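# Load sample and matching water blank into centrifuge

## Task

Take the tube whose cap has an orange dot from the rack on the shelved bench beside the door and seat it fully in the middle hole of one adapter in the centrifuge rotor. Then take the water blank whose cap number (its volume in mL) equals the sample's volume from the racks on the shelved bench beside the window, and seat it fully in the middle hole of the adapter directly across. When done, all rotor buckets must hang vertically and every rack must still be on its own bench. No tube may ever touch the floor, or the task fails. The robot must release everything and back away, and must not fall over or finish tilted, or the task fails. Anything that stays in place only because the robot holds it does not count.

## Robot and tools

ROBOT. LinearBot: an omnidirectional wheeled base with a column about 1.75 m high. A carriage rides the column (lift_m, 0 to 1 m) and holds two identical six-joint arms with two-finger grippers, mounted at x 0.27, y +0.33 (left) and -0.33 (right). Arm bases sit about 0.57 m + lift_m above the floor, and carriage parts hang roughly 0.15 m under them. A hand reaches 0.78 m from the shoulder but only about 0.38 m below the arm base. Hand: about 0.16 m long, 0.1 m wide (0.14 m open). Parked arm: joints 1-6 = 0, 0.05, 0.05, 1.45, 0, 0; the robot is then about 0.95 m wide and 0.7 m long. Cameras: carriage_camera is fixed and looks forward, tilted about 20 degrees down; left_wrist_camera and right_wrist_camera look out beyond the fingertips. Images are 896x504. Wheel motors are strong (7 N m). Loose objects may occasionally get a brief external push.

FRAMES. Base frame: origin on the floor below the base centre, x forward, y left, z up. left_hand and right_hand are the midpoint between each hand's pads, in this frame. quat_wxyz rotates base axes into hand axes; hand z runs along the fingers, which open along hand y; an upright hand with joints 1, 5, 6 at 0 reads (1, 0, 0, 0). Odometry frame = base frame at scene start. base_odometry counts wheel rotation, so slip looks like travel; heading is left-positive, -3.142 to 3.142.

execute_actions. Arguments: actions (a list with zero or one action) and cameras (a list drawn from carriage_camera, left_wrist_camera, right_wrist_camera, or "all"; omitted, null or ["all"] gives every camera, [] none). An action has base, joints, or both; its motions start together and may finish at different times; none lasts over 15 s.
- base: exactly one key, a relative offset from where the base last reported itself: translate_m (metres, forward positive, -2 to 2), strafe_m (metres, left positive, -2 to 2), or rotate_rad (radians, counter-clockwise positive, -6.3 to 6.3).
- joints: one flat object covering both arms, keyed by joint name, each value an absolute target. lift_m 0 to 1 m. For each arm (prefix left_ or right_): joint1_rad -2.617 to 3.054 (swing about vertical, 0 forward, positive left); joint2_rad 0 to 3.141 (shoulder: 0 upper arm level backward, 1.57 vertical, 3.14 level forward); joint3_rad 0 to 3.141 (elbow: 0 folded, 3.14 straight); joint4_rad -1.57 to 1.57 (wrist pitch, positive tips up); joint5_rad -1.57 to 1.57 (wrist yaw, positive swings tips to the right, opposite sense to joint1); joint6_rad -2.094 to 2.094 (roll about the finger axis, positive clockwise viewed from the forearm); gripper_m 0 to 0.093 m (pad gap). Done tolerances: lift 0.004, joint1 0.02, joint2-3 0.055, joint4 0.04, joint5-6 0.02, gripper 0.004. Arm speed up to 1.8 rad/s (joints 1-3) and 2.7 rad/s (4-6).
Any joint or base you omit may still be driving toward its earlier target without status showing it. An unknown key or out-of-range number rejects the whole call and nothing moves. If a result reports a stop, later motion, wait and finished_scene calls in the same reply are skipped.

wait: seconds, 0 to 10; commands nothing, returns state and images. zoom_image: camera plus region [x0, y0, x1, y1] in pixels of that camera's latest full image, at most 504x504. read_manual: section "licences" (default); only licence text, no motion. finished_scene: scene number; ends the scene irreversibly once the last command has been held and says whether the task succeeded. A reply with no tool call ends everything.

RESULTS. base_status and joint_status: "done" (for the base, the wheels turned the full amount even if slipping; a move of a millimetre or two can stop short yet say done); "off_target" (settled away from target, may keep pushing; normal for a gripper holding something); "contact_stop" or "time_out" (old target dropped, holds where it stopped). "joint command not followed" plus a cause line: a self-collision check blocked that arm's targets (its gripper target still runs); named joints show "not_followed" and may be retried on every action until given passable targets. on_its_own lists uncommanded behaviour; "held at" is a held target, not a position. motor_effort: percent of maximum, positive toward higher joint values, bracket = peak of the last action; each motor has a fixed bias (a few points plus up to half the reading) and noise. Lift effort grows with load; if it keeps falling while lowering, a hand or its load is resting on something. drive_wheels: strongest wheel, ignore sign; high at rest means the base is pressing on something. Joint torques are per arm joint in joint_positions order, with offsets, friction and noise. "ARM HIT" means a hard hit on the robot itself. The pictures line gives image order. Camera calibration (K, distortion, T_world_to_cam in base frame) is approximate and drifts more for wrist cameras at long reach.

CAUTIONS. Hand readings get less accurate at long reach; a 1 kg load lowers a level hand 10-17 cm, and a fully stretched arm may not lift 1 kg. Grip force is about 45-60 N per pad. Tipping risk rises with a high carriage, outstretched arms, loads, pulling and sudden stops; about 1.5 kg in each forward-stretched hand can topple it, and only images reveal a lean. The base contact stop fires late or not at all; after an arm touches something the base can coast about 0.3 m, and arms are unwatched during turns. After a blocked drive, back up about 0.2 m (or rotate back), again if still pressed; such a recovery may itself stop falsely, so retry. The column can strike a table edge the base slides under, and reversing into one can tip the robot. Arms have no contact stop: a blocked arm keeps pushing and snaps to target when freed. Never let the arms strike or press on each other hard; a hard press ends the run. To free a blocked empty arm, move it alone away first, then the other arm in a later action. The self-check ignores grippers and wrist cameras against the other arm and arms against column, carriage or base. Outstretched or loaded arms heat fast: MOTOR HOT from 75 °C, at 90 °C the arm halts 10 s, at 100 °C it goes limp and falls (OVER-TEMPERATURE FAULT; resend targets marked limit_stop_at_motor_heat). The simulation keeps running while you think, with the last command held. Avoid drops, slips, slams and hard pushes.

Each tool is called as name(argument=value, ...) on one line, values as JSON.

## Session

I'll start by looking at the current state.

execute_actions(actions=[])

Scene clock: 0.00 s.
Joint torques (N m, as the arm reports them, + toward a larger angle): no reading
base_odometry: x=+0.000 y=+0.000 heading=+0.000 (m, m, rad; odometry frame)
base_status: not commanded
joint_positions: lift_m=+0.299 left_joint1_rad=+0.018 left_joint2_rad=+0.063 left_joint3_rad=+0.055 left_joint4_rad=+1.419 left_joint5_rad=-0.008 left_joint6_rad=-0.019 left_gripper_m=+0.095 right_joint1_rad=-0.014 right_joint2_rad=+0.044 right_joint3_rad=+0.039 right_joint4_rad=+1.446 right_joint5_rad=+0.027 right_joint6_rad=+0.017 right_gripper_m=+0.094
joint_status: not commanded
motor_effort: lift_m=+36 drive_wheels=+3 (%)
left_hand: x=+0.3048 y=+0.3160 z=+1.3269 quat_wxyz=(+0.997, -0.005, +0.080, +0.000) (m; base frame)
right_hand: x=+0.2971 y=-0.3191 z=+1.3235 quat_wxyz=(+0.998, +0.015, +0.065, +0.001) (m; base frame)
pictures: carriage_camera, left_wrist_camera, right_wrist_camera
Images, in order (width x height): carriage_camera 896x504, left_wrist_camera 896x504, right_wrist_camera 896x504.

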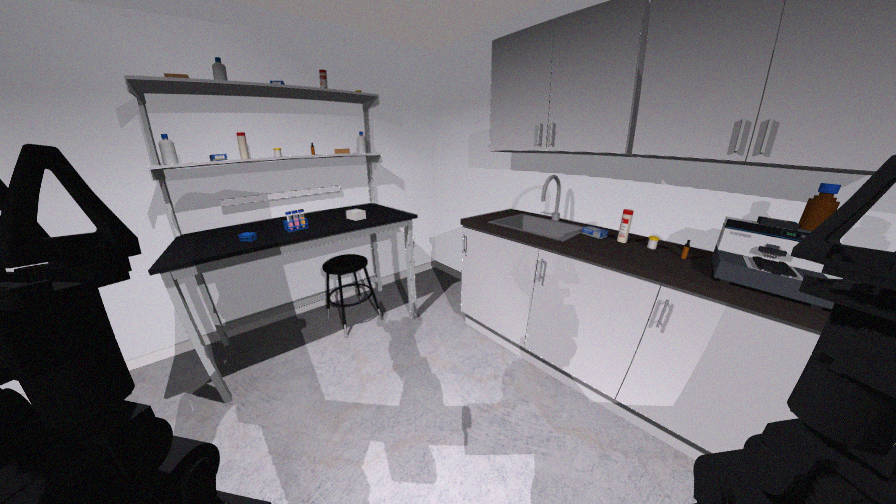

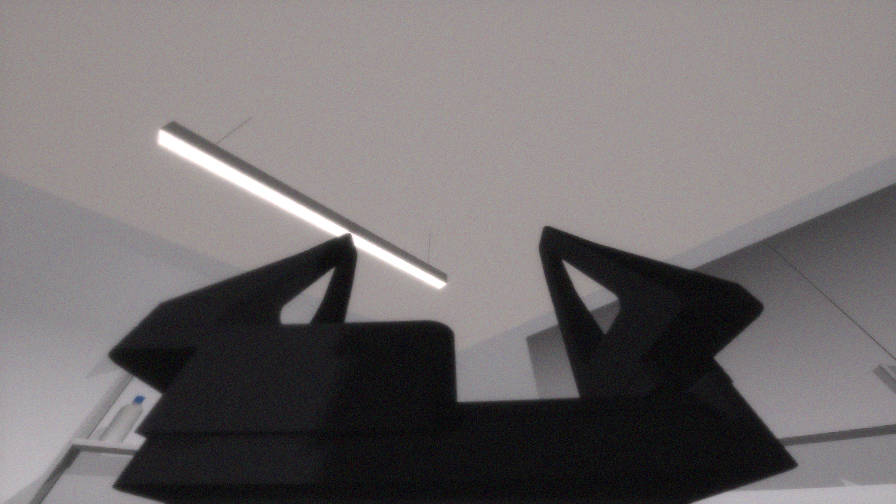

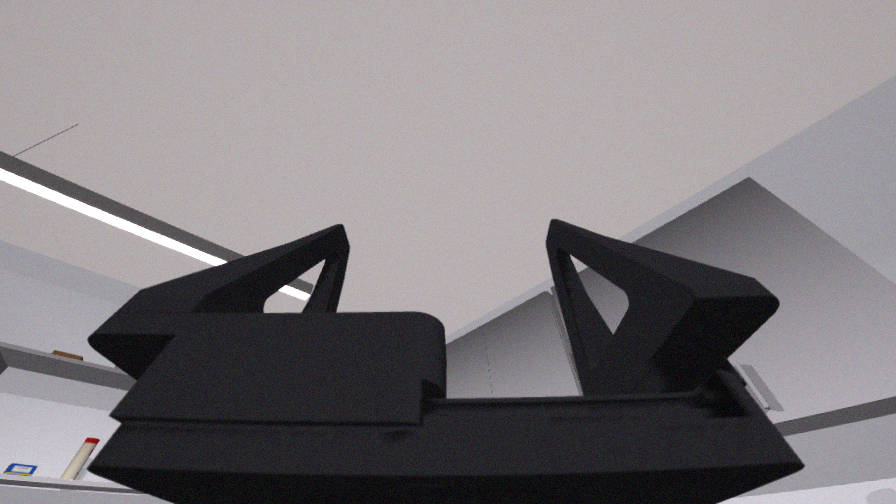

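zoom_image(camera="carriage_camera", region=[220, 180, 400, 280])

zoom_image(camera="carriage_camera", region=[640, 160, 896, 340])

Region (220, 180, 400, 280) of carriage_camera's 896x504 image, scaled by 2.800, with more detail than that image has.

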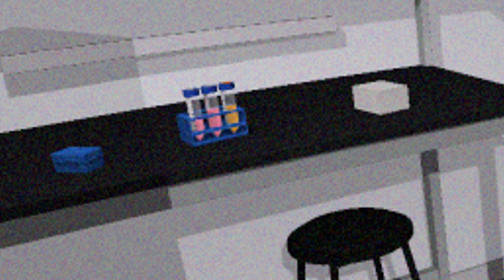

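Region (640, 160, 896, 340) of carriage_camera's 896x504 image, scaled by 1.969, with more detail than that image has; it fills the top 354 rows of this view, and the rest is white.

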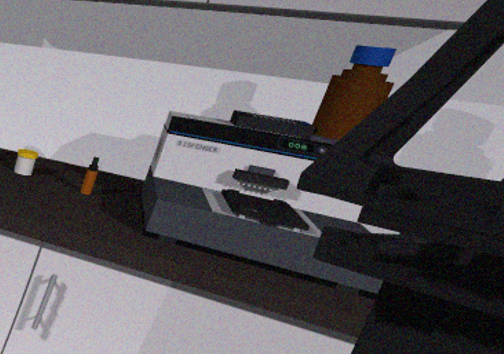

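execute_actions(actions=[{"base": {"rotate_rad": 1.57}}], cameras=["carriage_camera"])

Scene clock: 7.47 s.
Joint torques (N m, as the arm reports them, + toward a larger angle): left_arm=[ 0.18  4.25  6.38 -0.07  0.   -0.05] | right_arm=[-0.1   4.91  5.13 -0.1   0.03  0.04]
base_odometry: x=+0.000 y=+0.000 heading=+1.570 (m, m, rad; odometry frame)
base_status: done
joint_positions: lift_m=+0.299 left_joint1_rad=+0.018 left_joint2_rad=+0.063 left_joint3_rad=+0.055 left_joint4_rad=+1.419 left_joint5_rad=-0.008 left_joint6_rad=-0.019 left_gripper_m=+0.095 right_joint1_rad=-0.014 right_joint2_rad=+0.044 right_joint3_rad=+0.039 right_joint4_rad=+1.446 right_joint5_rad=+0.027 right_joint6_rad=+0.017 right_gripper_m=+0.094
joint_status: not commanded
motor_effort: lift_m=+37(37) drive_wheels=+7(15) (%)
left_hand: x=+0.3048 y=+0.3160 z=+1.3269 quat_wxyz=(+0.997, -0.005, +0.080, +0.000) (m; base frame)
right_hand: x=+0.2971 y=-0.3191 z=+1.3235 quat_wxyz=(+0.998, +0.015, +0.065, +0.001) (m; base frame)
pictures: carriage_camera
Images, in order (width x height): carriage_camera 896x504.

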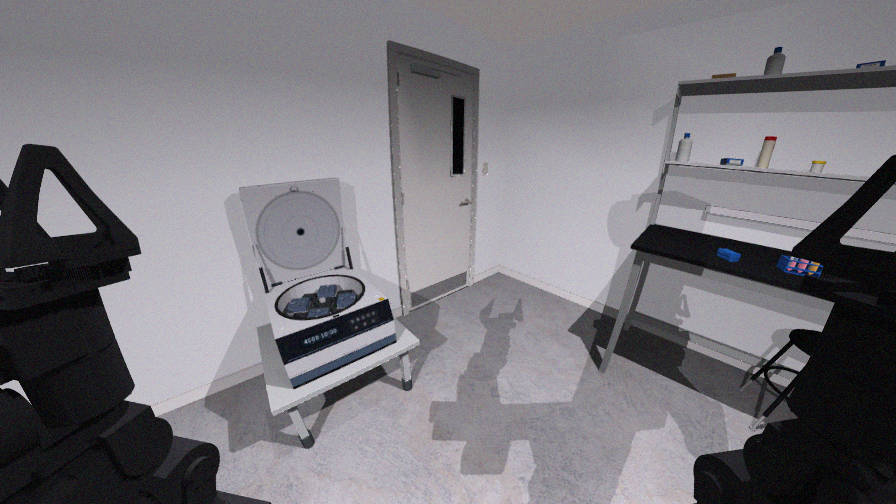

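zoom_image(camera="carriage_camera", region=[230, 170, 440, 460])

execute_actions(actions=[{"base": {"rotate_rad": 1.57}}], cameras=["carriage_camera"])

Region (230, 170, 440, 460) of carriage_camera's 896x504 image, scaled by 1.738, with more detail than that image has; it fills the left 365 columns of this view, and the rest is white.

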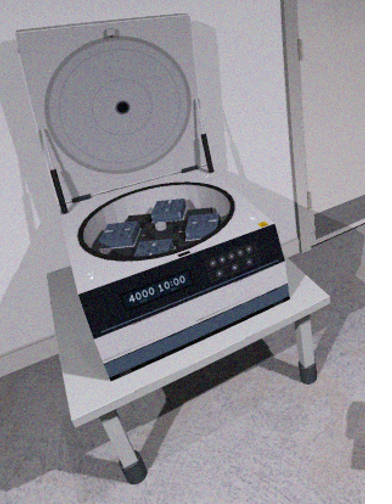

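Scene clock: 12.33 s.
Joint torques (N m, as the arm reports them, + toward a larger angle): left_arm=[ 0.13  4.21  6.39 -0.11  0.   -0.04] | right_arm=[-0.12  4.91  5.19 -0.12  0.01  0.03]
base_odometry: x=+0.000 y=+0.000 heading=+3.139 (m, m, rad; odometry frame)
base_status: done
joint_positions: lift_m=+0.299 left_joint1_rad=+0.018 left_joint2_rad=+0.063 left_joint3_rad=+0.055 left_joint4_rad=+1.419 left_joint5_rad=-0.008 left_joint6_rad=-0.019 left_gripper_m=+0.095 right_joint1_rad=-0.014 right_joint2_rad=+0.044 right_joint3_rad=+0.039 right_joint4_rad=+1.446 right_joint5_rad=+0.027 right_joint6_rad=+0.017 right_gripper_m=+0.094
joint_status: not commanded
motor_effort: lift_m=+38(37) drive_wheels=+5(15) (%)
left_hand: x=+0.3048 y=+0.3160 z=+1.3269 quat_wxyz=(+0.997, -0.005, +0.080, +0.000) (m; base frame)
right_hand: x=+0.2971 y=-0.3191 z=+1.3235 quat_wxyz=(+0.998, +0.015, +0.065, +0.001) (m; base frame)
pictures: carriage_camera
Images, in order (width x height): carriage_camera 896x504.

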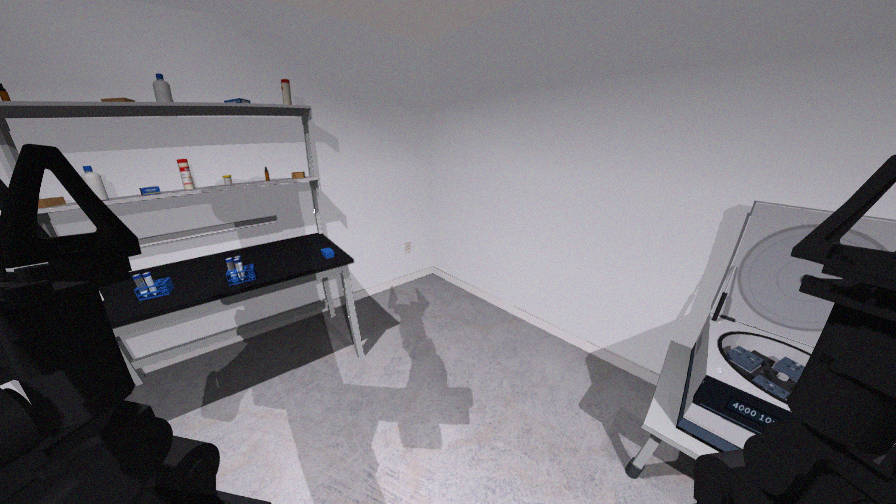

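zoom_image(camera="carriage_camera", region=[100, 220, 380, 380])

Region (100, 220, 380, 380) of carriage_camera's 896x504 image, scaled by 1.800, with more detail than that image has; it fills the top 288 rows of this view, and the rest is white.

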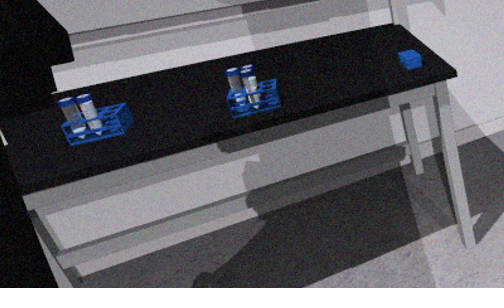

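execute_actions(actions=[{"base": {"rotate_rad": -2.38}}], cameras=["carriage_camera"])

Scene clock: 90.90 s.
Joint torques (N m, as the arm reports them, + toward a larger angle): left_arm=[ 0.2   4.29  6.3  -0.07  0.02 -0.04] | right_arm=[-0.12  4.89  5.23 -0.1   0.02  0.06]
base_odometry: x=+0.000 y=+0.000 heading=+0.760 (m, m, rad; odometry frame)
base_status: done
joint_positions: lift_m=+0.299 left_joint1_rad=+0.018 left_joint2_rad=+0.063 left_joint3_rad=+0.055 left_joint4_rad=+1.417 left_joint5_rad=-0.008 left_joint6_rad=-0.019 left_gripper_m=+0.095 right_joint1_rad=-0.014 right_joint2_rad=+0.044 right_joint3_rad=+0.039 right_joint4_rad=+1.445 right_joint5_rad=+0.027 right_joint6_rad=+0.017 right_gripper_m=+0.094
joint_status: not commanded
motor_effort: lift_m=+37(37) drive_wheels=+4(23) (%)
left_hand: x=+0.3052 y=+0.3160 z=+1.3268 quat_wxyz=(+0.997, -0.005, +0.081, +0.000) (m; base frame)
right_hand: x=+0.2972 y=-0.3191 z=+1.3235 quat_wxyz=(+0.998, +0.015, +0.065, +0.001) (m; base frame)
pictures: carriage_camera
Images, in order (width x height): carriage_camera 896x504.

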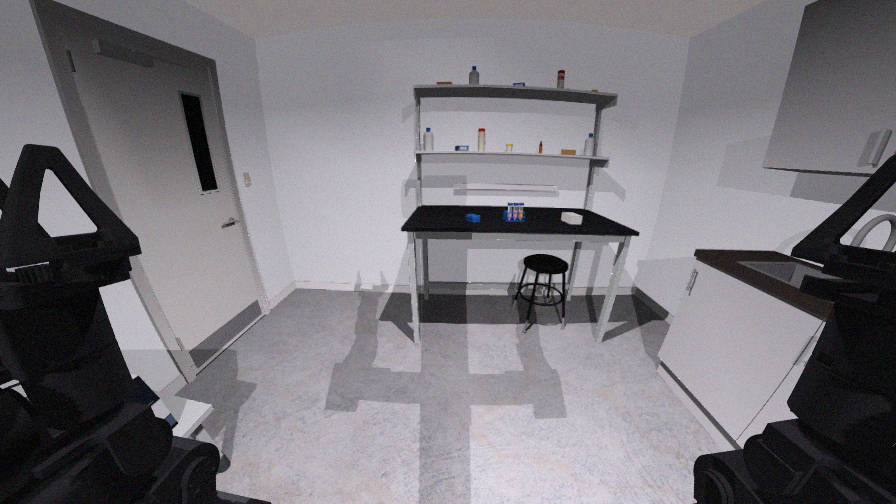

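execute_actions(actions=[{"base": {"translate_m": 1.1}}], cameras=["carriage_camera"])

Scene clock: 99.50 s.
Joint torques (N m, as the arm reports them, + toward a larger angle): left_arm=[ 0.19  4.32  6.31 -0.06  0.01 -0.04] | right_arm=[-0.13  5.11  5.36 -0.14  0.02  0.05]
base_odometry: x=+0.798 y=+0.757 heading=+0.759 (m, m, rad; odometry frame)
base_status: done
joint_positions: lift_m=+0.299 left_joint1_rad=+0.018 left_joint2_rad=+0.063 left_joint3_rad=+0.055 left_joint4_rad=+1.418 left_joint5_rad=-0.008 left_joint6_rad=-0.019 left_gripper_m=+0.095 right_joint1_rad=-0.014 right_joint2_rad=+0.044 right_joint3_rad=+0.039 right_joint4_rad=+1.445 right_joint5_rad=+0.027 right_joint6_rad=+0.017 right_gripper_m=+0.094
joint_status: not commanded
motor_effort: lift_m=+37(36) drive_wheels=+6(24) (%)
left_hand: x=+0.3049 y=+0.3160 z=+1.3269 quat_wxyz=(+0.997, -0.005, +0.080, +0.000) (m; base frame)
right_hand: x=+0.2972 y=-0.3191 z=+1.3235 quat_wxyz=(+0.998, +0.015, +0.065, +0.001) (m; base frame)
pictures: carriage_camera
Images, in order (width x height): carriage_camera 896x504.

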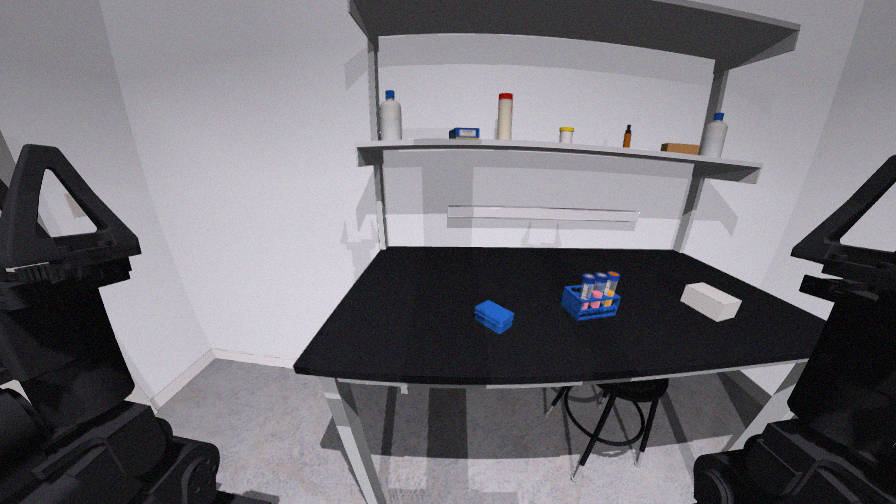

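zoom_image(camera="carriage_camera", region=[550, 260, 640, 330])

Region (550, 260, 640, 330) of carriage_camera's 896x504 image, scaled by 5.600, with more detail than that image has.

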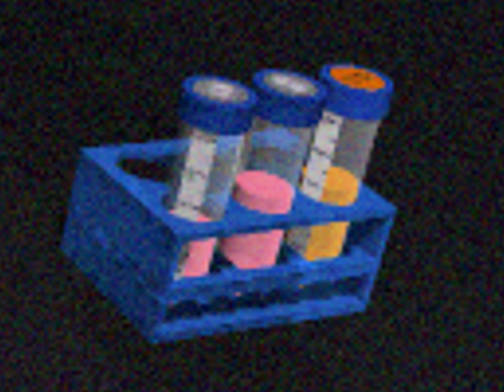

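execute_actions(actions=[{"base": {"translate_m": 0.15}, "joints": {"lift_m": 0.62}}], cameras=["carriage_camera"])

Scene clock: 154.17 s.
Joint torques (N m, as the arm reports them, + toward a larger angle): left_arm=[ 0.22  4.22  6.32 -0.06  0.01 -0.03] | right_arm=[-0.07  4.92  5.26 -0.14  0.03  0.04]
base_odometry: x=+0.907 y=+0.860 heading=+0.758 (m, m, rad; odometry frame)
base_status: done
joint_positions: lift_m=+0.620 left_joint1_rad=+0.018 left_joint2_rad=+0.063 left_joint3_rad=+0.055 left_joint4_rad=+1.418 left_joint5_rad=-0.008 left_joint6_rad=-0.019 left_gripper_m=+0.095 right_joint1_rad=-0.014 right_joint2_rad=+0.044 right_joint3_rad=+0.039 right_joint4_rad=+1.446 right_joint5_rad=+0.027 right_joint6_rad=+0.017 right_gripper_m=+0.094
joint_status: all done
motor_effort: lift_m=+38(47) drive_wheels=-3(16) (%)
left_hand: x=+0.3049 y=+0.3160 z=+1.6478 quat_wxyz=(+0.997, -0.005, +0.080, +0.000) (m; base frame)
right_hand: x=+0.2970 y=-0.3191 z=+1.6444 quat_wxyz=(+0.998, +0.015, +0.065, +0.001) (m; base frame)
pictures: carriage_camera
camera_calibration (this result's frames):
carriage_camera: T_world_to_cam=[[0.0297332, -0.99946, 0.0139688, -0.0296552], [-0.36271, -0.0238107, -0.931598, 1.58497], [0.931428, 0.0226328, -0.363222, 0.418841], [0, 0, 0, 1]] pos_world=[0.185648, -0.00137938, 1.6291]
Images, in order (width x height): carriage_camera 896x504.

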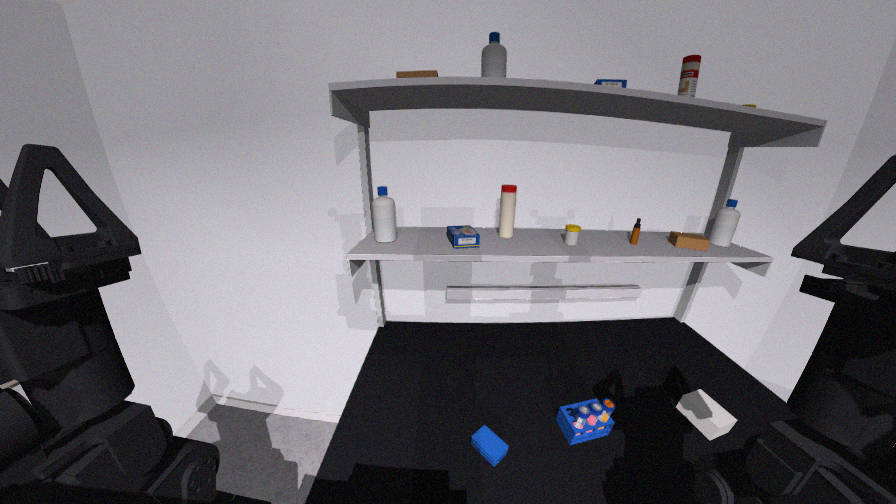

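zoom_image(camera="carriage_camera", region=[545, 385, 635, 455])

Region (545, 385, 635, 455) of carriage_camera's 896x504 image, scaled by 5.600, with more detail than that image has.

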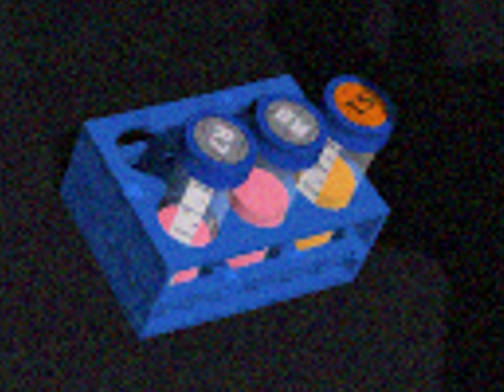

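execute_actions(actions=[{"joints": {"right_joint1_rad": -0.326, "right_joint2_rad": 2.197, "right_joint3_rad": 1.223, "right_joint4_rad": -0.597, "right_joint5_rad": 0.0, "right_joint6_rad": 1.055, "right_gripper_m": 0.07}}], cameras=["carriage_camera", "right_wrist_camera"])

Scene clock: 172.13 s.
Joint torques (N m, as the arm reports them, + toward a larger angle): left_arm=[ 0.21  4.29  6.35 -0.06  0.   -0.03] | right_arm=[ -0.63 -12.77   4.68   0.36   0.06   0.1 ]
base_odometry: x=+0.907 y=+0.860 heading=+0.758 (m, m, rad; odometry frame)
base_status: not commanded
joint_positions: lift_m=+0.620 left_joint1_rad=+0.018 left_joint2_rad=+0.063 left_joint3_rad=+0.055 left_joint4_rad=+1.418 left_joint5_rad=-0.008 left_joint6_rad=-0.019 left_gripper_m=+0.095 right_joint1_rad=-0.321 right_joint2_rad=+2.185 right_joint3_rad=+1.220 right_joint4_rad=-0.587 right_joint5_rad=+0.005 right_joint6_rad=+1.047 right_gripper_m=+0.070
joint_status: all done
motor_effort: lift_m=+39(38) drive_wheels=+4(6) (%)
left_hand: x=+0.3049 y=+0.3160 z=+1.6478 quat_wxyz=(+0.997, -0.005, +0.080, +0.000) (m; base frame)
right_hand: x=+0.6104 y=-0.4301 z=+1.1329 quat_wxyz=(+0.010, +0.632, +0.775, +0.001) (m; base frame)
pictures: carriage_camera, right_wrist_camera
camera_calibration (this result's frames):
carriage_camera: T_world_to_cam=[[0.0297332, -0.99946, 0.0139688, -0.0296552], [-0.36271, -0.0238107, -0.931598, 1.58497], [0.931428, 0.0226328, -0.363222, 0.418841], [0, 0, 0, 1]] pos_world=[0.185648, -0.00137938, 1.6291]
right_wrist_camera: T_world_to_cam=[[-0.985246, -0.170132, -0.0185926, 0.548966], [-0.146033, 0.77906, 0.609705, -0.267316], [-0.0892453, 0.603424, -0.79241, 1.33181], [0, 0, 0, 1]] pos_world=[0.620687, -0.501994, 1.22853]
Images, in order (width x height): carriage_camera 896x504, right_wrist_camera 896x504.

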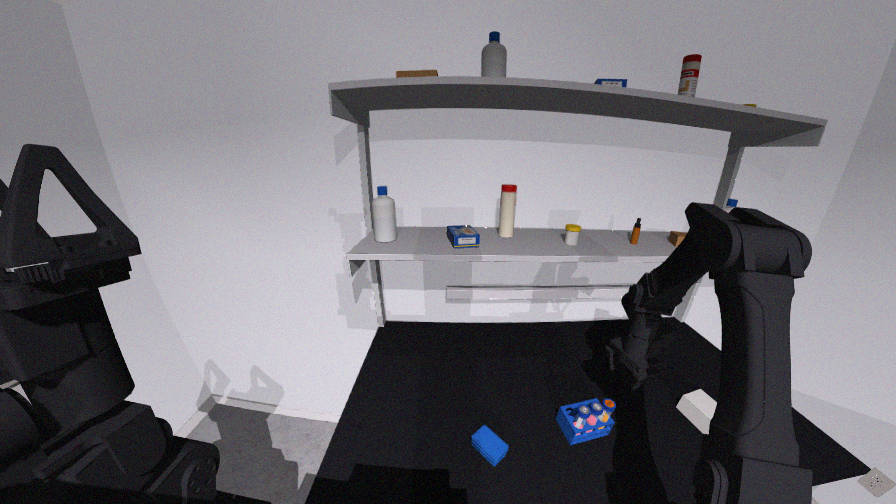

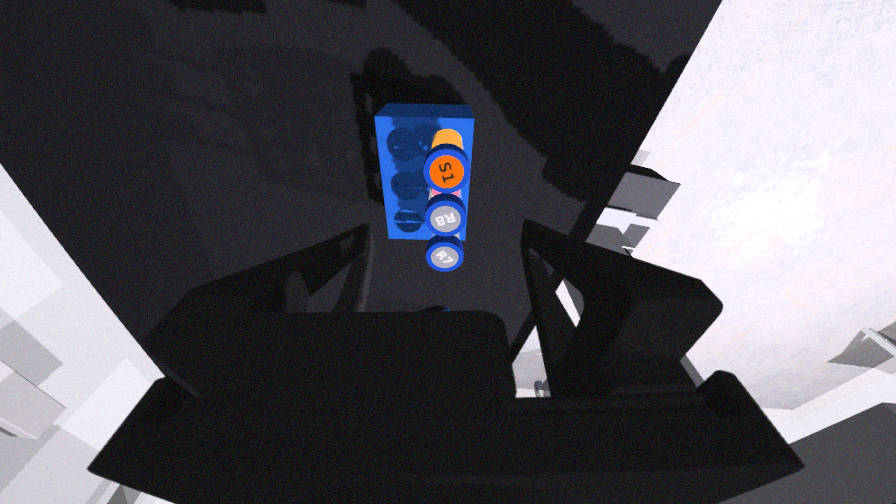

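execute_actions(actions=[{"joints": {"lift_m": 0.56}}], cameras=["right_wrist_camera"])

Scene clock: 177.40 s.
Joint torques (N m, as the arm reports them, + toward a larger angle): left_arm=[ 0.17  4.28  6.33 -0.06  0.01 -0.03] | right_arm=[ -0.7  -12.95   4.8    0.44   0.06   0.11]
base_odometry: x=+0.907 y=+0.860 heading=+0.758 (m, m, rad; odometry frame)
base_status: not commanded
joint_positions: lift_m=+0.560 left_joint1_rad=+0.018 left_joint2_rad=+0.063 left_joint3_rad=+0.055 left_joint4_rad=+1.418 left_joint5_rad=-0.008 left_joint6_rad=-0.019 left_gripper_m=+0.095 right_joint1_rad=-0.321 right_joint2_rad=+2.189 right_joint3_rad=+1.220 right_joint4_rad=-0.590 right_joint5_rad=+0.004 right_joint6_rad=+1.047 right_gripper_m=+0.070
joint_status: all done
motor_effort: lift_m=+33(34) drive_wheels=+8(7) (%)
left_hand: x=+0.3049 y=+0.3160 z=+1.5882 quat_wxyz=(+0.997, -0.005, +0.080, +0.000) (m; base frame)
right_hand: x=+0.6091 y=-0.4296 z=+1.0721 quat_wxyz=(+0.007, +0.632, +0.775, +0.000) (m; base frame)
pictures: right_wrist_camera
camera_calibration (this result's frames):
right_wrist_camera: T_world_to_cam=[[-0.985405, -0.169723, -0.013061, 0.540948], [-0.142056, 0.777639, 0.612452, -0.236805], [-0.0937906, 0.605368, -0.7904, 1.28463], [0, 0, 0, 1]] pos_world=[0.619899, -0.501715, 1.16747]
Images, in order (width x height): right_wrist_camera 896x504.

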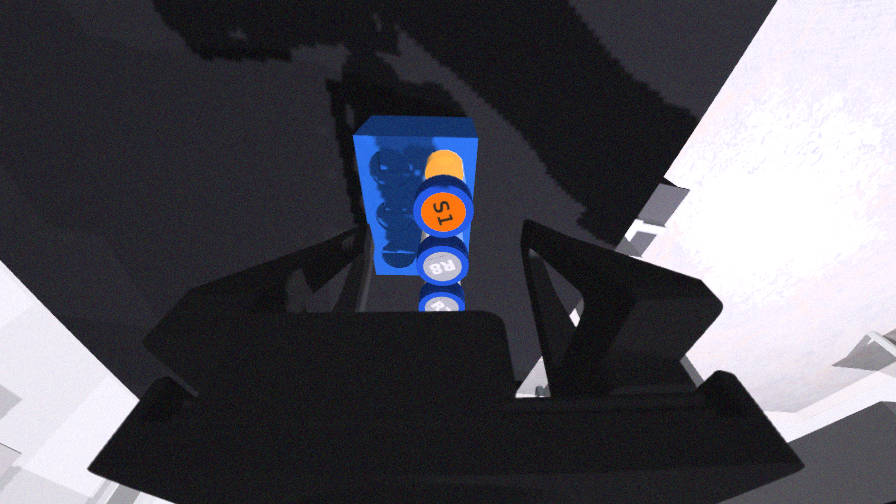

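execute_actions(actions=[{"joints": {"lift_m": 0.516}}], cameras=["right_wrist_camera", "carriage_camera"])

Scene clock: 183.40 s.
Joint torques (N m, as the arm reports them, + toward a larger angle): left_arm=[ 0.17  4.31  6.29 -0.07  0.01 -0.03] | right_arm=[ -0.58 -13.37   4.63   0.41   0.09   0.12]
base_odometry: x=+0.907 y=+0.860 heading=+0.758 (m, m, rad; odometry frame)
base_status: not commanded
joint_positions: lift_m=+0.516 left_joint1_rad=+0.018 left_joint2_rad=+0.063 left_joint3_rad=+0.055 left_joint4_rad=+1.418 left_joint5_rad=-0.008 left_joint6_rad=-0.019 left_gripper_m=+0.095 right_joint1_rad=-0.321 right_joint2_rad=+2.191 right_joint3_rad=+1.220 right_joint4_rad=-0.591 right_joint5_rad=+0.004 right_joint6_rad=+1.047 right_gripper_m=+0.070
joint_status: all done
motor_effort: lift_m=+33(33) drive_wheels=-2(6) (%)
left_hand: x=+0.3049 y=+0.3160 z=+1.5442 quat_wxyz=(+0.997, -0.005, +0.080, +0.000) (m; base frame)
right_hand: x=+0.6082 y=-0.4292 z=+1.0272 quat_wxyz=(+0.005, +0.632, +0.775, +0.000) (m; base frame)
pictures: carriage_camera, right_wrist_camera
camera_calibration (this result's frames):
carriage_camera: T_world_to_cam=[[0.0297332, -0.99946, 0.0139688, -0.0282079], [-0.36271, -0.0238107, -0.931598, 1.48845], [0.931428, 0.0226328, -0.363222, 0.381207], [0, 0, 0, 1]] pos_world=[0.185648, -0.00137938, 1.52549]
right_wrist_camera: T_world_to_cam=[[-0.985448, -0.169708, -0.00954176, 0.53601], [-0.139691, 0.776605, 0.614306, -0.213479], [-0.0968426, 0.606699, -0.78901, 1.24985], [0, 0, 0, 1]] pos_world=[0.619428, -0.501527, 1.1224]
Images, in order (width x height): carriage_camera 896x504, right_wrist_camera 896x504.

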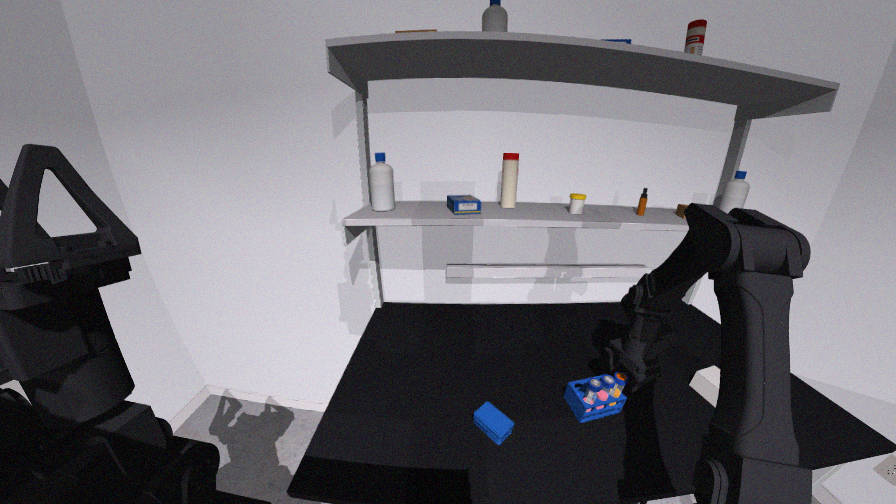

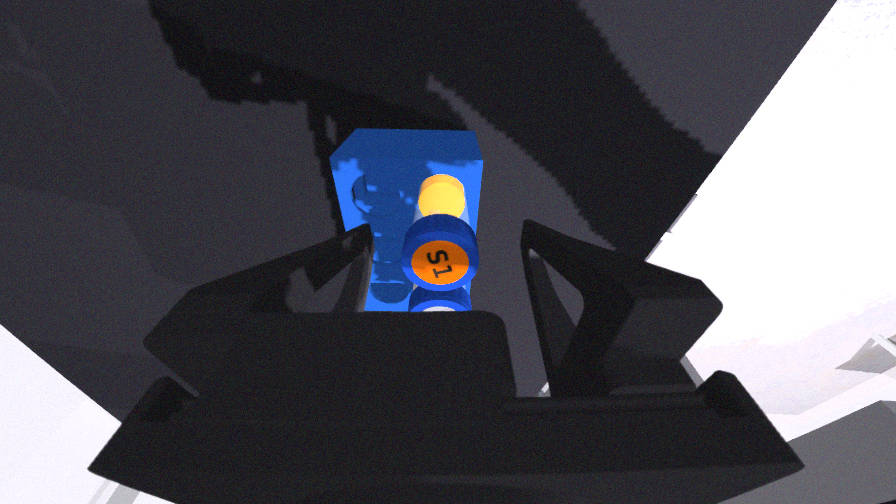

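execute_actions(actions=[{"base": {"strafe_m": 0.005}, "joints": {"lift_m": 0.505}}], cameras=["right_wrist_camera"])

Scene clock: 196.33 s.
Joint torques (N m, as the arm reports them, + toward a larger angle): left_arm=[ 0.01  4.3   6.32 -0.07  0.01 -0.04] | right_arm=[ -0.12 -13.51   4.65   0.43   0.07   0.08]
base_odometry: x=+0.904 y=+0.863 heading=+0.758 (m, m, rad; odometry frame)
base_status: done
joint_positions: lift_m=+0.505 left_joint1_rad=+0.018 left_joint2_rad=+0.063 left_joint3_rad=+0.055 left_joint4_rad=+1.418 left_joint5_rad=-0.008 left_joint6_rad=-0.019 left_gripper_m=+0.095 right_joint1_rad=-0.326 right_joint2_rad=+2.193 right_joint3_rad=+1.220 right_joint4_rad=-0.593 right_joint5_rad=+0.003 right_joint6_rad=+1.047 right_gripper_m=+0.070
joint_status: all done
motor_effort: lift_m=+32(34) drive_wheels=+6(12) (%)
left_hand: x=+0.3049 y=+0.3160 z=+1.5332 quat_wxyz=(+0.997, -0.005, +0.080, +0.000) (m; base frame)
right_hand: x=+0.6071 y=-0.4304 z=+1.0155 quat_wxyz=(+0.003, +0.634, +0.774, -0.001) (m; base frame)
pictures: right_wrist_camera
camera_calibration (this result's frames):
right_wrist_camera: T_world_to_cam=[[-0.986236, -0.165186, -0.00721134, 0.534646], [-0.134509, 0.77619, 0.615983, -0.210536], [-0.0961546, 0.608475, -0.787726, 1.24033], [0, 0, 0, 1]] pos_world=[0.618232, -0.502979, 1.11058]
Images, in order (width x height): right_wrist_camera 896x504.

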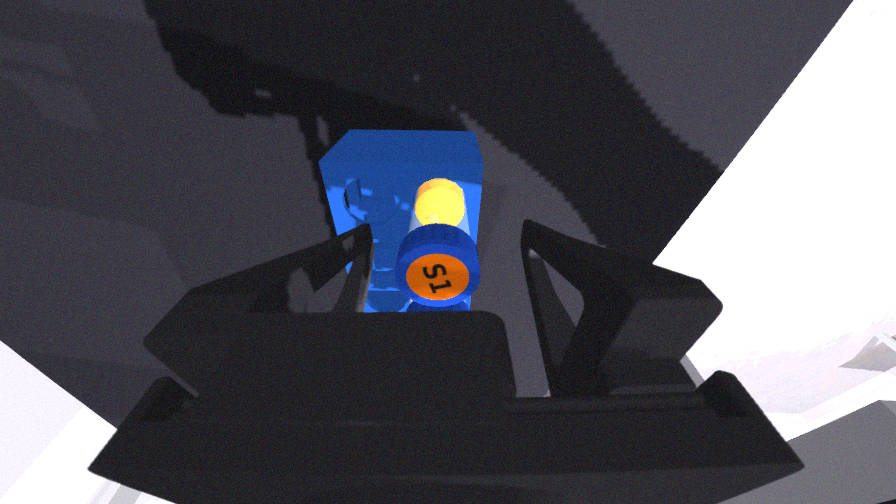

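execute_actions(actions=[{"base": {"translate_m": 0.004}, "joints": {"right_gripper_m": 0.046}}], cameras=["right_wrist_camera"])

Scene clock: 201.37 s.
Joint torques (N m, as the arm reports them, + toward a larger angle): left_arm=[ 0.19  4.16  6.23 -0.08  0.02 -0.03] | right_arm=[ -0.16 -13.51   4.8    0.42   0.1    0.11]
base_odometry: x=+0.907 y=+0.866 heading=+0.758 (m, m, rad; odometry frame)
base_status: done
joint_positions: lift_m=+0.505 left_joint1_rad=+0.018 left_joint2_rad=+0.063 left_joint3_rad=+0.055 left_joint4_rad=+1.418 left_joint5_rad=-0.008 left_joint6_rad=-0.019 left_gripper_m=+0.095 right_joint1_rad=-0.326 right_joint2_rad=+2.193 right_joint3_rad=+1.220 right_joint4_rad=-0.593 right_joint5_rad=+0.003 right_joint6_rad=+1.047 right_gripper_m=+0.046
joint_status: all done
motor_effort: lift_m=+33(33) drive_wheels=+2(14) (%)
left_hand: x=+0.3049 y=+0.3160 z=+1.5332 quat_wxyz=(+0.997, -0.005, +0.080, +0.000) (m; base frame)
right_hand: x=+0.6070 y=-0.4304 z=+1.0155 quat_wxyz=(+0.003, +0.634, +0.774, -0.001) (m; base frame)
pictures: right_wrist_camera
camera_calibration (this result's frames):
right_wrist_camera: T_world_to_cam=[[-0.986239, -0.165185, -0.00687502, 0.534224], [-0.134287, 0.776115, 0.616127, -0.210884], [-0.0964393, 0.608571, -0.787617, 1.24041], [0, 0, 0, 1]] pos_world=[0.618177, -0.502961, 1.11057]
Images, in order (width x height): right_wrist_camera 896x504.

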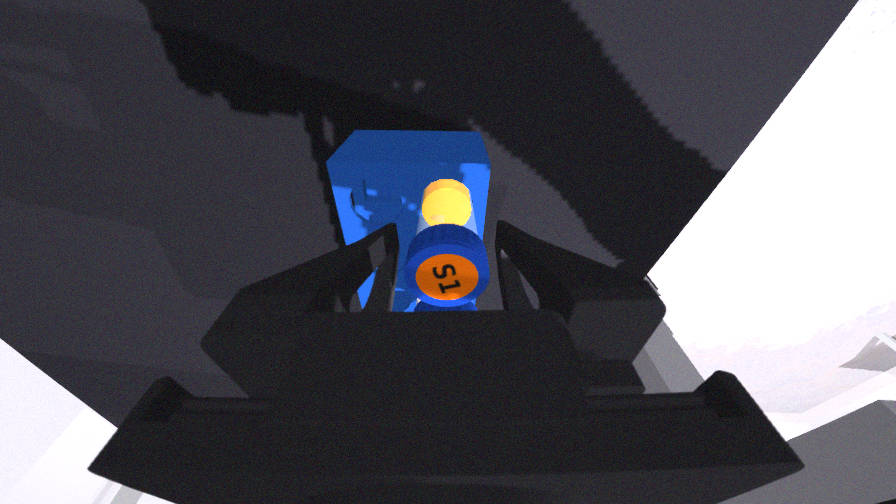

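execute_actions(actions=[{"joints": {"right_gripper_m": 0.024}}], cameras=["right_wrist_camera"])

Scene clock: 204.93 s.
Joint torques (N m, as the arm reports them, + toward a larger angle): left_arm=[ 0.18  4.26  6.34 -0.07  0.01 -0.03] | right_arm=[ -0.14 -13.47   4.63   0.43   0.09   0.08]
base_odometry: x=+0.907 y=+0.866 heading=+0.758 (m, m, rad; odometry frame)
base_status: not commanded
joint_positions: lift_m=+0.505 left_joint1_rad=+0.018 left_joint2_rad=+0.063 left_joint3_rad=+0.055 left_joint4_rad=+1.418 left_joint5_rad=-0.008 left_joint6_rad=-0.019 left_gripper_m=+0.095 right_joint1_rad=-0.326 right_joint2_rad=+2.193 right_joint3_rad=+1.220 right_joint4_rad=-0.593 right_joint5_rad=+0.003 right_joint6_rad=+1.047 right_gripper_m=+0.032
joint_status: right_gripper_m off_target (ended at +0.032, target +0.024)
motor_effort: lift_m=+33(34) drive_wheels=+3(7) (%)
left_hand: x=+0.3049 y=+0.3160 z=+1.5332 quat_wxyz=(+0.997, -0.005, +0.080, +0.000) (m; base frame)
right_hand: x=+0.6070 y=-0.4304 z=+1.0155 quat_wxyz=(+0.003, +0.634, +0.774, -0.001) (m; base frame)
pictures: right_wrist_camera
camera_calibration (this result's frames):
right_wrist_camera: T_world_to_cam=[[-0.986239, -0.165185, -0.00687502, 0.534224], [-0.134287, 0.776115, 0.616127, -0.210884], [-0.0964393, 0.608571, -0.787617, 1.24041], [0, 0, 0, 1]] pos_world=[0.618177, -0.502961, 1.11057]
Images, in order (width x height): right_wrist_camera 896x504.

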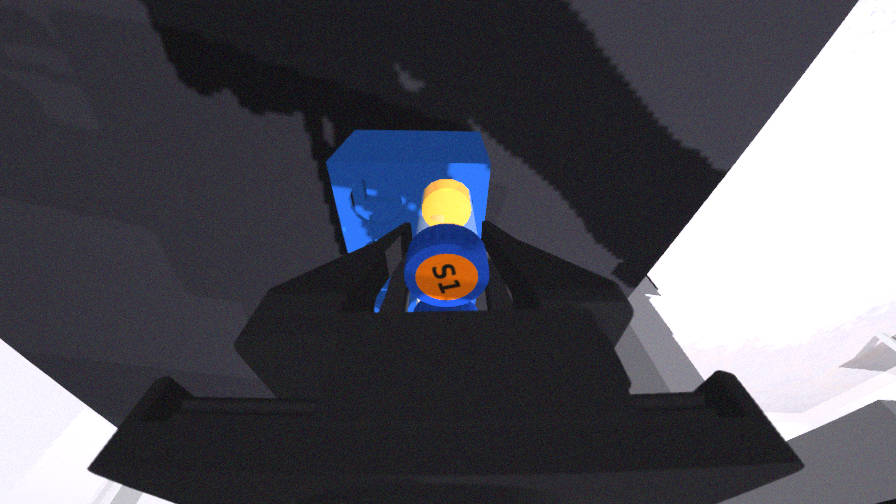

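execute_actions(actions=[{"joints": {"lift_m": 0.54}}], cameras=["right_wrist_camera", "carriage_camera"])

Scene clock: 207.20 s.
Joint torques (N m, as the arm reports them, + toward a larger angle): left_arm=[ 0.12  4.26  6.29 -0.06  0.02 -0.03] | right_arm=[ -0.19 -13.31   4.79   0.44   0.1    0.11]
base_odometry: x=+0.907 y=+0.866 heading=+0.758 (m, m, rad; odometry frame)
base_status: not commanded
joint_positions: lift_m=+0.540 left_joint1_rad=+0.018 left_joint2_rad=+0.063 left_joint3_rad=+0.055 left_joint4_rad=+1.418 left_joint5_rad=-0.008 left_joint6_rad=-0.019 left_gripper_m=+0.095 right_joint1_rad=-0.326 right_joint2_rad=+2.191 right_joint3_rad=+1.220 right_joint4_rad=-0.593 right_joint5_rad=+0.003 right_joint6_rad=+1.047 right_gripper_m=+0.032
joint_status: all done
motor_effort: lift_m=+39(48) drive_wheels=+3(2) (%)
left_hand: x=+0.3049 y=+0.3160 z=+1.5677 quat_wxyz=(+0.997, -0.005, +0.080, +0.000) (m; base frame)
right_hand: x=+0.6076 y=-0.4306 z=+1.0510 quat_wxyz=(+0.004, +0.634, +0.773, +0.000) (m; base frame)
pictures: carriage_camera, right_wrist_camera
camera_calibration (this result's frames):
carriage_camera: T_world_to_cam=[[0.0297332, -0.99946, 0.0139688, -0.0285371], [-0.36271, -0.0238107, -0.931598, 1.51041], [0.931428, 0.0226328, -0.363222, 0.389767], [0, 0, 0, 1]] pos_world=[0.185648, -0.00137938, 1.54906]
right_wrist_camera: T_world_to_cam=[[-0.986276, -0.164817, -0.00974789, 0.538253], [-0.135849, 0.776544, 0.615244, -0.230498], [-0.0938327, 0.608124, -0.788277, 1.26742], [0, 0, 0, 1]] pos_world=[0.618478, -0.503045, 1.14614]
Images, in order (width x height): carriage_camera 896x504, right_wrist_camera 896x504.

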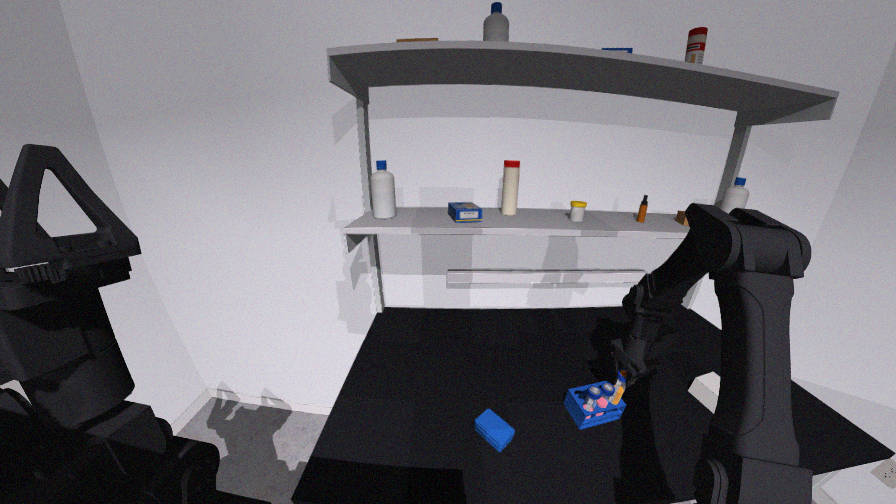

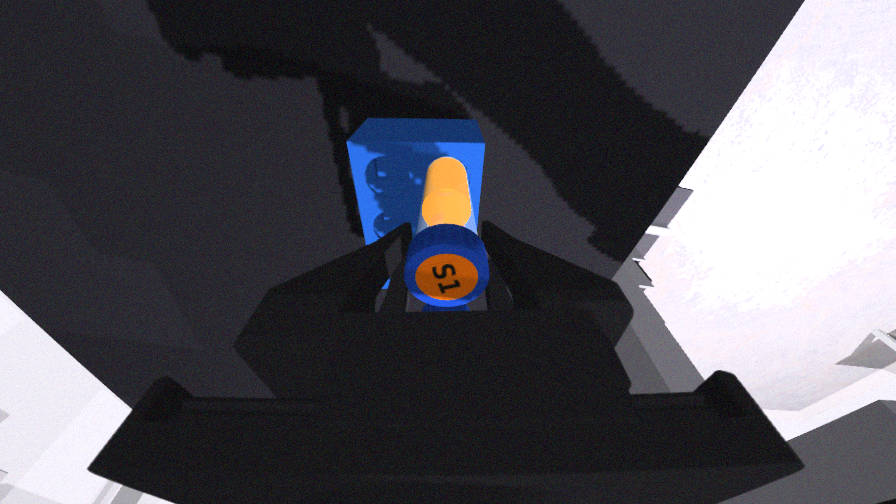

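The tube is coming up and the rack stays. Lift fully clear.

execute_actions(actions=[{"joints": {"lift_m": 0.64}}], cameras=["right_wrist_camera", "carriage_camera"])

Scene clock: 209.47 s.
Joint torques (N m, as the arm reports them, + toward a larger angle): left_arm=[ 0.17  4.29  6.29 -0.06  0.01 -0.04] | right_arm=[ -0.12 -13.34   4.73   0.41   0.11   0.12]
base_odometry: x=+0.907 y=+0.866 heading=+0.758 (m, m, rad; odometry frame)
base_status: not commanded
joint_positions: lift_m=+0.640 left_joint1_rad=+0.018 left_joint2_rad=+0.063 left_joint3_rad=+0.055 left_joint4_rad=+1.418 left_joint5_rad=-0.008 left_joint6_rad=-0.019 left_gripper_m=+0.095 right_joint1_rad=-0.326 right_joint2_rad=+2.191 right_joint3_rad=+1.220 right_joint4_rad=-0.593 right_joint5_rad=+0.003 right_joint6_rad=+1.047 right_gripper_m=+0.032
joint_status: all done
motor_effort: lift_m=+39(48) drive_wheels=+2(4) (%)
left_hand: x=+0.3049 y=+0.3160 z=+1.6677 quat_wxyz=(+0.997, -0.005, +0.080, +0.000) (m; base frame)
right_hand: x=+0.6076 y=-0.4305 z=+1.1510 quat_wxyz=(+0.004, +0.634, +0.773, +0.000) (m; base frame)
pictures: carriage_camera, right_wrist_camera
camera_calibration (this result's frames):
carriage_camera: T_world_to_cam=[[0.0297332, -0.99946, 0.0139688, -0.029934], [-0.36271, -0.0238107, -0.931598, 1.60357], [0.931428, 0.0226328, -0.363222, 0.426091], [0, 0, 0, 1]] pos_world=[0.185648, -0.00137938, 1.64906]
right_wrist_camera: T_world_to_cam=[[-0.98628, -0.164815, -0.00941152, 0.53876], [-0.135627, 0.776469, 0.615388, -0.292392], [-0.0941176, 0.608221, -0.788168, 1.34631], [0, 0, 0, 1]] pos_world=[0.618424, -0.503027, 1.24613]
Images, in order (width x height): carriage_camera 896x504, right_wrist_camera 896x504.

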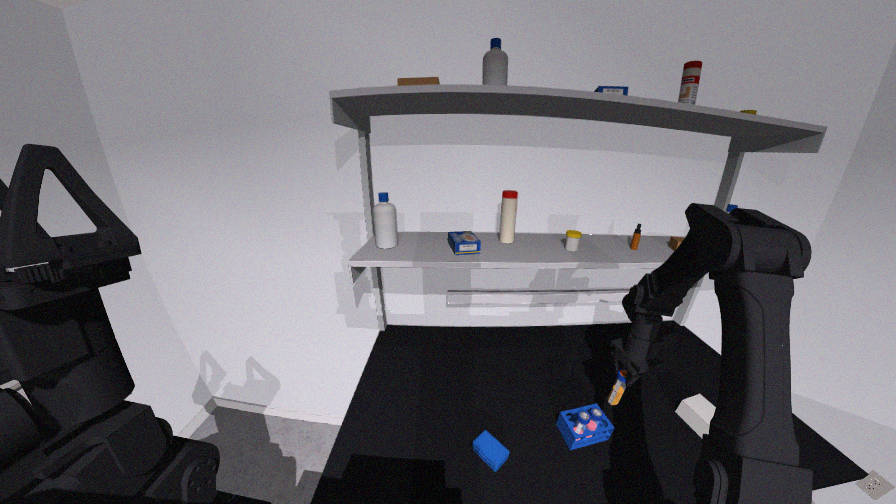

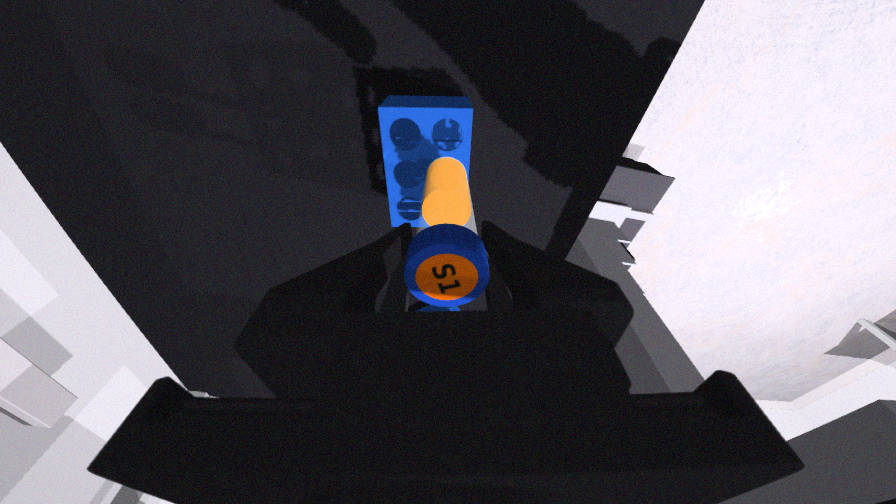

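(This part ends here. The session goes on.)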